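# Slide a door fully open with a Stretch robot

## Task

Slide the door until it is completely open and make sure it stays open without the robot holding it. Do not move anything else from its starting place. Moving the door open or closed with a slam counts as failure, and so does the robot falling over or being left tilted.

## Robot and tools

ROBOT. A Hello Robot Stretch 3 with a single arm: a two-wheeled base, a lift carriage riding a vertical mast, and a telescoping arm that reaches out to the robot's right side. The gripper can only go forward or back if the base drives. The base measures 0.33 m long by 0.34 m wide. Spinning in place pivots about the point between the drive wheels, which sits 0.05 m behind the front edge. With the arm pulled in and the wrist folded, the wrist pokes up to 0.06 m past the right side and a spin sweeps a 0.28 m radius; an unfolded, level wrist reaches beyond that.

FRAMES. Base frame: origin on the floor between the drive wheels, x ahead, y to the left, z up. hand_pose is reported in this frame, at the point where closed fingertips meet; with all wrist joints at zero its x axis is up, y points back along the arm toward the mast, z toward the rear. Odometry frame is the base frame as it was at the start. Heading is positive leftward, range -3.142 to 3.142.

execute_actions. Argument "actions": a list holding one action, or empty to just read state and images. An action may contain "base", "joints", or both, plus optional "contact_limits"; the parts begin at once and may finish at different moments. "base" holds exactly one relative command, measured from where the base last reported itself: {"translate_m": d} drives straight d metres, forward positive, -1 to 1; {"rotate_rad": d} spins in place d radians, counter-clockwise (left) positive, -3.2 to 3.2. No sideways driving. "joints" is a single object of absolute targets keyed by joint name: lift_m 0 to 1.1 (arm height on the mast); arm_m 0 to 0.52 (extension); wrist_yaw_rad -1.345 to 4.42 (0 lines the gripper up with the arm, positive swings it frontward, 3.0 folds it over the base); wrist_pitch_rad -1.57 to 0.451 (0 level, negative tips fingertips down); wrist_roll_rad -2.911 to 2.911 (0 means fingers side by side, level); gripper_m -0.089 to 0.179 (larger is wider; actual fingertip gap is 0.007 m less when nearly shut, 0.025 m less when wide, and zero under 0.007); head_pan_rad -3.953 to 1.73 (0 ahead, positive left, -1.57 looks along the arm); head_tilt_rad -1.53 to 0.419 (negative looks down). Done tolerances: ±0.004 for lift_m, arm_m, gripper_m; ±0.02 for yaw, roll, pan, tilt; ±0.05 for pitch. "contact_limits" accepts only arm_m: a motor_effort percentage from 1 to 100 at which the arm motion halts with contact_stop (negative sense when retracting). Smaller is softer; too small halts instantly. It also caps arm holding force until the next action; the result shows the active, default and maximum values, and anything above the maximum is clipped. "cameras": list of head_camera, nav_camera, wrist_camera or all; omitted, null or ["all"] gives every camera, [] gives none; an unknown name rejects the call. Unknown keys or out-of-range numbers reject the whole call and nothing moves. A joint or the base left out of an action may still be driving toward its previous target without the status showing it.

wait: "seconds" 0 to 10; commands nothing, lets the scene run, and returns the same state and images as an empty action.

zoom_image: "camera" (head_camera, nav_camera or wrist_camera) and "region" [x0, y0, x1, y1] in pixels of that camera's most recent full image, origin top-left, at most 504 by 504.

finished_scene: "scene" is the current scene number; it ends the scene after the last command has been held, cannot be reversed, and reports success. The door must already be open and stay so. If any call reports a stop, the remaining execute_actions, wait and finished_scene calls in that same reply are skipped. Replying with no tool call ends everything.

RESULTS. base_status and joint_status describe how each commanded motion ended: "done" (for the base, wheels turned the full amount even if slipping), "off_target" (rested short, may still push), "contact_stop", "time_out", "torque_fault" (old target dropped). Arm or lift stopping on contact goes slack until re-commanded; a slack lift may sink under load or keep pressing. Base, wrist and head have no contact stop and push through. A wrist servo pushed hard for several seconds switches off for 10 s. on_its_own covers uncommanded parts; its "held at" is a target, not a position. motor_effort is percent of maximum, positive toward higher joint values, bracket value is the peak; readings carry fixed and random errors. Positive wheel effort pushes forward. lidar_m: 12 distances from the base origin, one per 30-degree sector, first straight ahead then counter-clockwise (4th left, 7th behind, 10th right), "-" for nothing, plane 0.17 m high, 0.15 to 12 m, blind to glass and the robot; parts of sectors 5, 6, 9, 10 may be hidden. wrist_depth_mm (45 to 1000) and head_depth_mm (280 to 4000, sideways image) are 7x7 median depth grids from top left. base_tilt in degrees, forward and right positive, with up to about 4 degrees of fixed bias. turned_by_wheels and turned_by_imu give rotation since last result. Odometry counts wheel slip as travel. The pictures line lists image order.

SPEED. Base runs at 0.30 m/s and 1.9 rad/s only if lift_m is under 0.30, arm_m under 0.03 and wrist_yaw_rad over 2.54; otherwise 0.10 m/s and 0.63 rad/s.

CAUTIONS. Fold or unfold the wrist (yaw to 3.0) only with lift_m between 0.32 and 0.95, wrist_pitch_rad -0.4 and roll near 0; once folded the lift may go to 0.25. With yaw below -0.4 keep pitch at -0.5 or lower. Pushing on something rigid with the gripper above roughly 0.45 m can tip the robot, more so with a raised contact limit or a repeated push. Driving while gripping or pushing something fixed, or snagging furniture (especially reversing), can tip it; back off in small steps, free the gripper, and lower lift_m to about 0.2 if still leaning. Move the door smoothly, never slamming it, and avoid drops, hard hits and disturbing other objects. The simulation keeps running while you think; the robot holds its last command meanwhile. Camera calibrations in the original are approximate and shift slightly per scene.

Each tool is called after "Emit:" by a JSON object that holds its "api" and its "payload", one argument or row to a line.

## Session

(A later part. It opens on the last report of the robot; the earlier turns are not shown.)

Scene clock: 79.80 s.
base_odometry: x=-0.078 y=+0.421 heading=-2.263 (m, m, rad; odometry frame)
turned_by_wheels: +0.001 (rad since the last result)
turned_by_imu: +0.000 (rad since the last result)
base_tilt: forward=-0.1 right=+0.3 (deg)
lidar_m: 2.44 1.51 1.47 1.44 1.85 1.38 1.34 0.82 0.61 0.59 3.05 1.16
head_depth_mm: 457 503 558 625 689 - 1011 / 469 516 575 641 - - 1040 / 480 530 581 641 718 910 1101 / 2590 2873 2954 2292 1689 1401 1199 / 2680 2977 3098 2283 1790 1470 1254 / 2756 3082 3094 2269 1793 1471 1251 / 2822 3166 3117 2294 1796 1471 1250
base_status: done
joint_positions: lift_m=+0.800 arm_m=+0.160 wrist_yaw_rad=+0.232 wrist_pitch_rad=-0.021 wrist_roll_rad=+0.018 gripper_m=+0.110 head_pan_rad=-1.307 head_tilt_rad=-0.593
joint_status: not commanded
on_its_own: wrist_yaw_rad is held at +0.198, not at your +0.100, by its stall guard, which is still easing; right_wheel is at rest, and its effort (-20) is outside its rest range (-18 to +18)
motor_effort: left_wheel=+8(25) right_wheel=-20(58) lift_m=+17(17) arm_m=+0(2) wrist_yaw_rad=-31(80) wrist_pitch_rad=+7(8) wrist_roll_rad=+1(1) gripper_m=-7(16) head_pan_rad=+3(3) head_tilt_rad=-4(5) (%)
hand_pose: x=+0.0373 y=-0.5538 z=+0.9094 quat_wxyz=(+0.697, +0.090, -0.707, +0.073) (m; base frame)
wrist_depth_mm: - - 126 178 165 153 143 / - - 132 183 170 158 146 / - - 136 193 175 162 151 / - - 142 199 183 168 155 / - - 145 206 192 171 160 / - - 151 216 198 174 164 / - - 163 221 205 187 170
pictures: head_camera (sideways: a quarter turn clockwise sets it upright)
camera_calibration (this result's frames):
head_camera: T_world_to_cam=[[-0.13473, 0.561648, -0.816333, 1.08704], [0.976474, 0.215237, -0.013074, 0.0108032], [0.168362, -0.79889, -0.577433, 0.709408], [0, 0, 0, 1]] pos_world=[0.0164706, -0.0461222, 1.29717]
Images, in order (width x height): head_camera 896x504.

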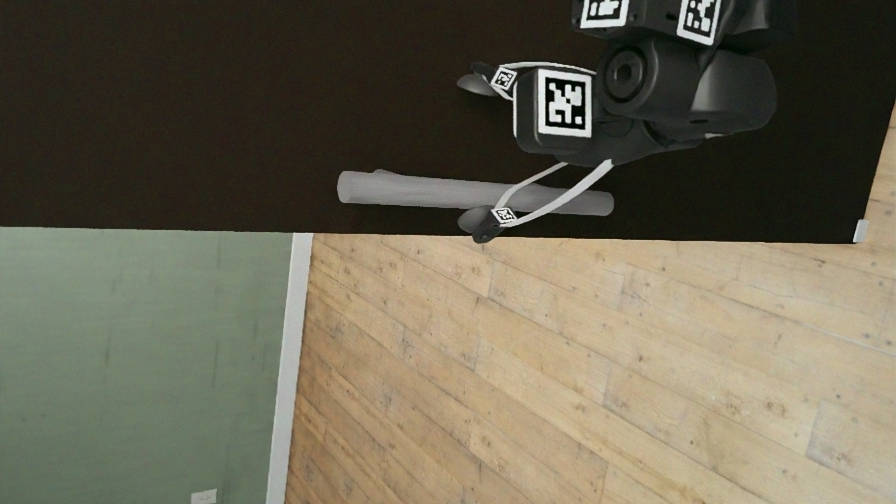

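At the stop.

Emit:
{"api": "execute_actions", "payload": {
  "actions": [
    {"base":{"translate_m":0.03},"joints":{"arm_m":0.05}}
  ],
  "cameras": []
}}

Emit:
{"api": "finished_scene", "payload": {
  "scene": 1
}}

Scene clock: 85.37 s.
base_odometry: x=-0.098 y=+0.397 heading=-2.263 (m, m, rad; odometry frame)
turned_by_wheels: +0.000 (rad since the last result)
turned_by_imu: -0.001 (rad since the last result)
base_tilt: forward=-0.2 right=+0.3 (deg)
lidar_m: 2.40 1.49 1.45 1.43 1.90 1.41 1.37 0.82 0.61 0.59 3.04 1.13
head_depth_mm: 459 503 559 628 714 825 - / 469 517 572 649 748 - - / 493 543 589 647 743 896 1130 / 2615 2896 3110 2264 1791 1476 1224 / 2697 2974 3116 2274 1785 1470 1252 / 2761 3060 3137 2268 1795 1470 1254 / 2824 3186 3156 2258 1790 1470 1252
base_status: done
joint_positions: lift_m=+0.800 arm_m=+0.050 wrist_yaw_rad=+0.250 wrist_pitch_rad=-0.021 wrist_roll_rad=+0.018 gripper_m=+0.110 head_pan_rad=-1.307 head_tilt_rad=-0.593
joint_status: all done
on_its_own: wrist_yaw_rad is held at +0.249, not at your +0.100, by its stall guard, which is not easing now
motor_effort: left_wheel=+0(8) right_wheel=+0(7) lift_m=+17(17) arm_m=-2(2) wrist_yaw_rad=-1(9) wrist_pitch_rad=+7(7) wrist_roll_rad=+1(1) gripper_m=+0(2) head_pan_rad=+4(4) head_tilt_rad=-5(5) (%)
hand_pose: x=+0.0418 y=-0.4430 z=+0.9094 quat_wxyz=(+0.697, +0.097, -0.707, +0.080) (m; base frame)
wrist_depth_mm: - - - 287 260 243 227 / - - - 296 272 250 232 / - - - 306 278 257 239 / - - - 323 292 267 246 / - - - 331 303 272 252 / - - - 346 315 275 259 / 857 - - 357 327 299 269
pictures: none
No camera images: the call's "cameras" was empty. Leave "cameras" out to get every camera's image.

The scene is finished: the task was done.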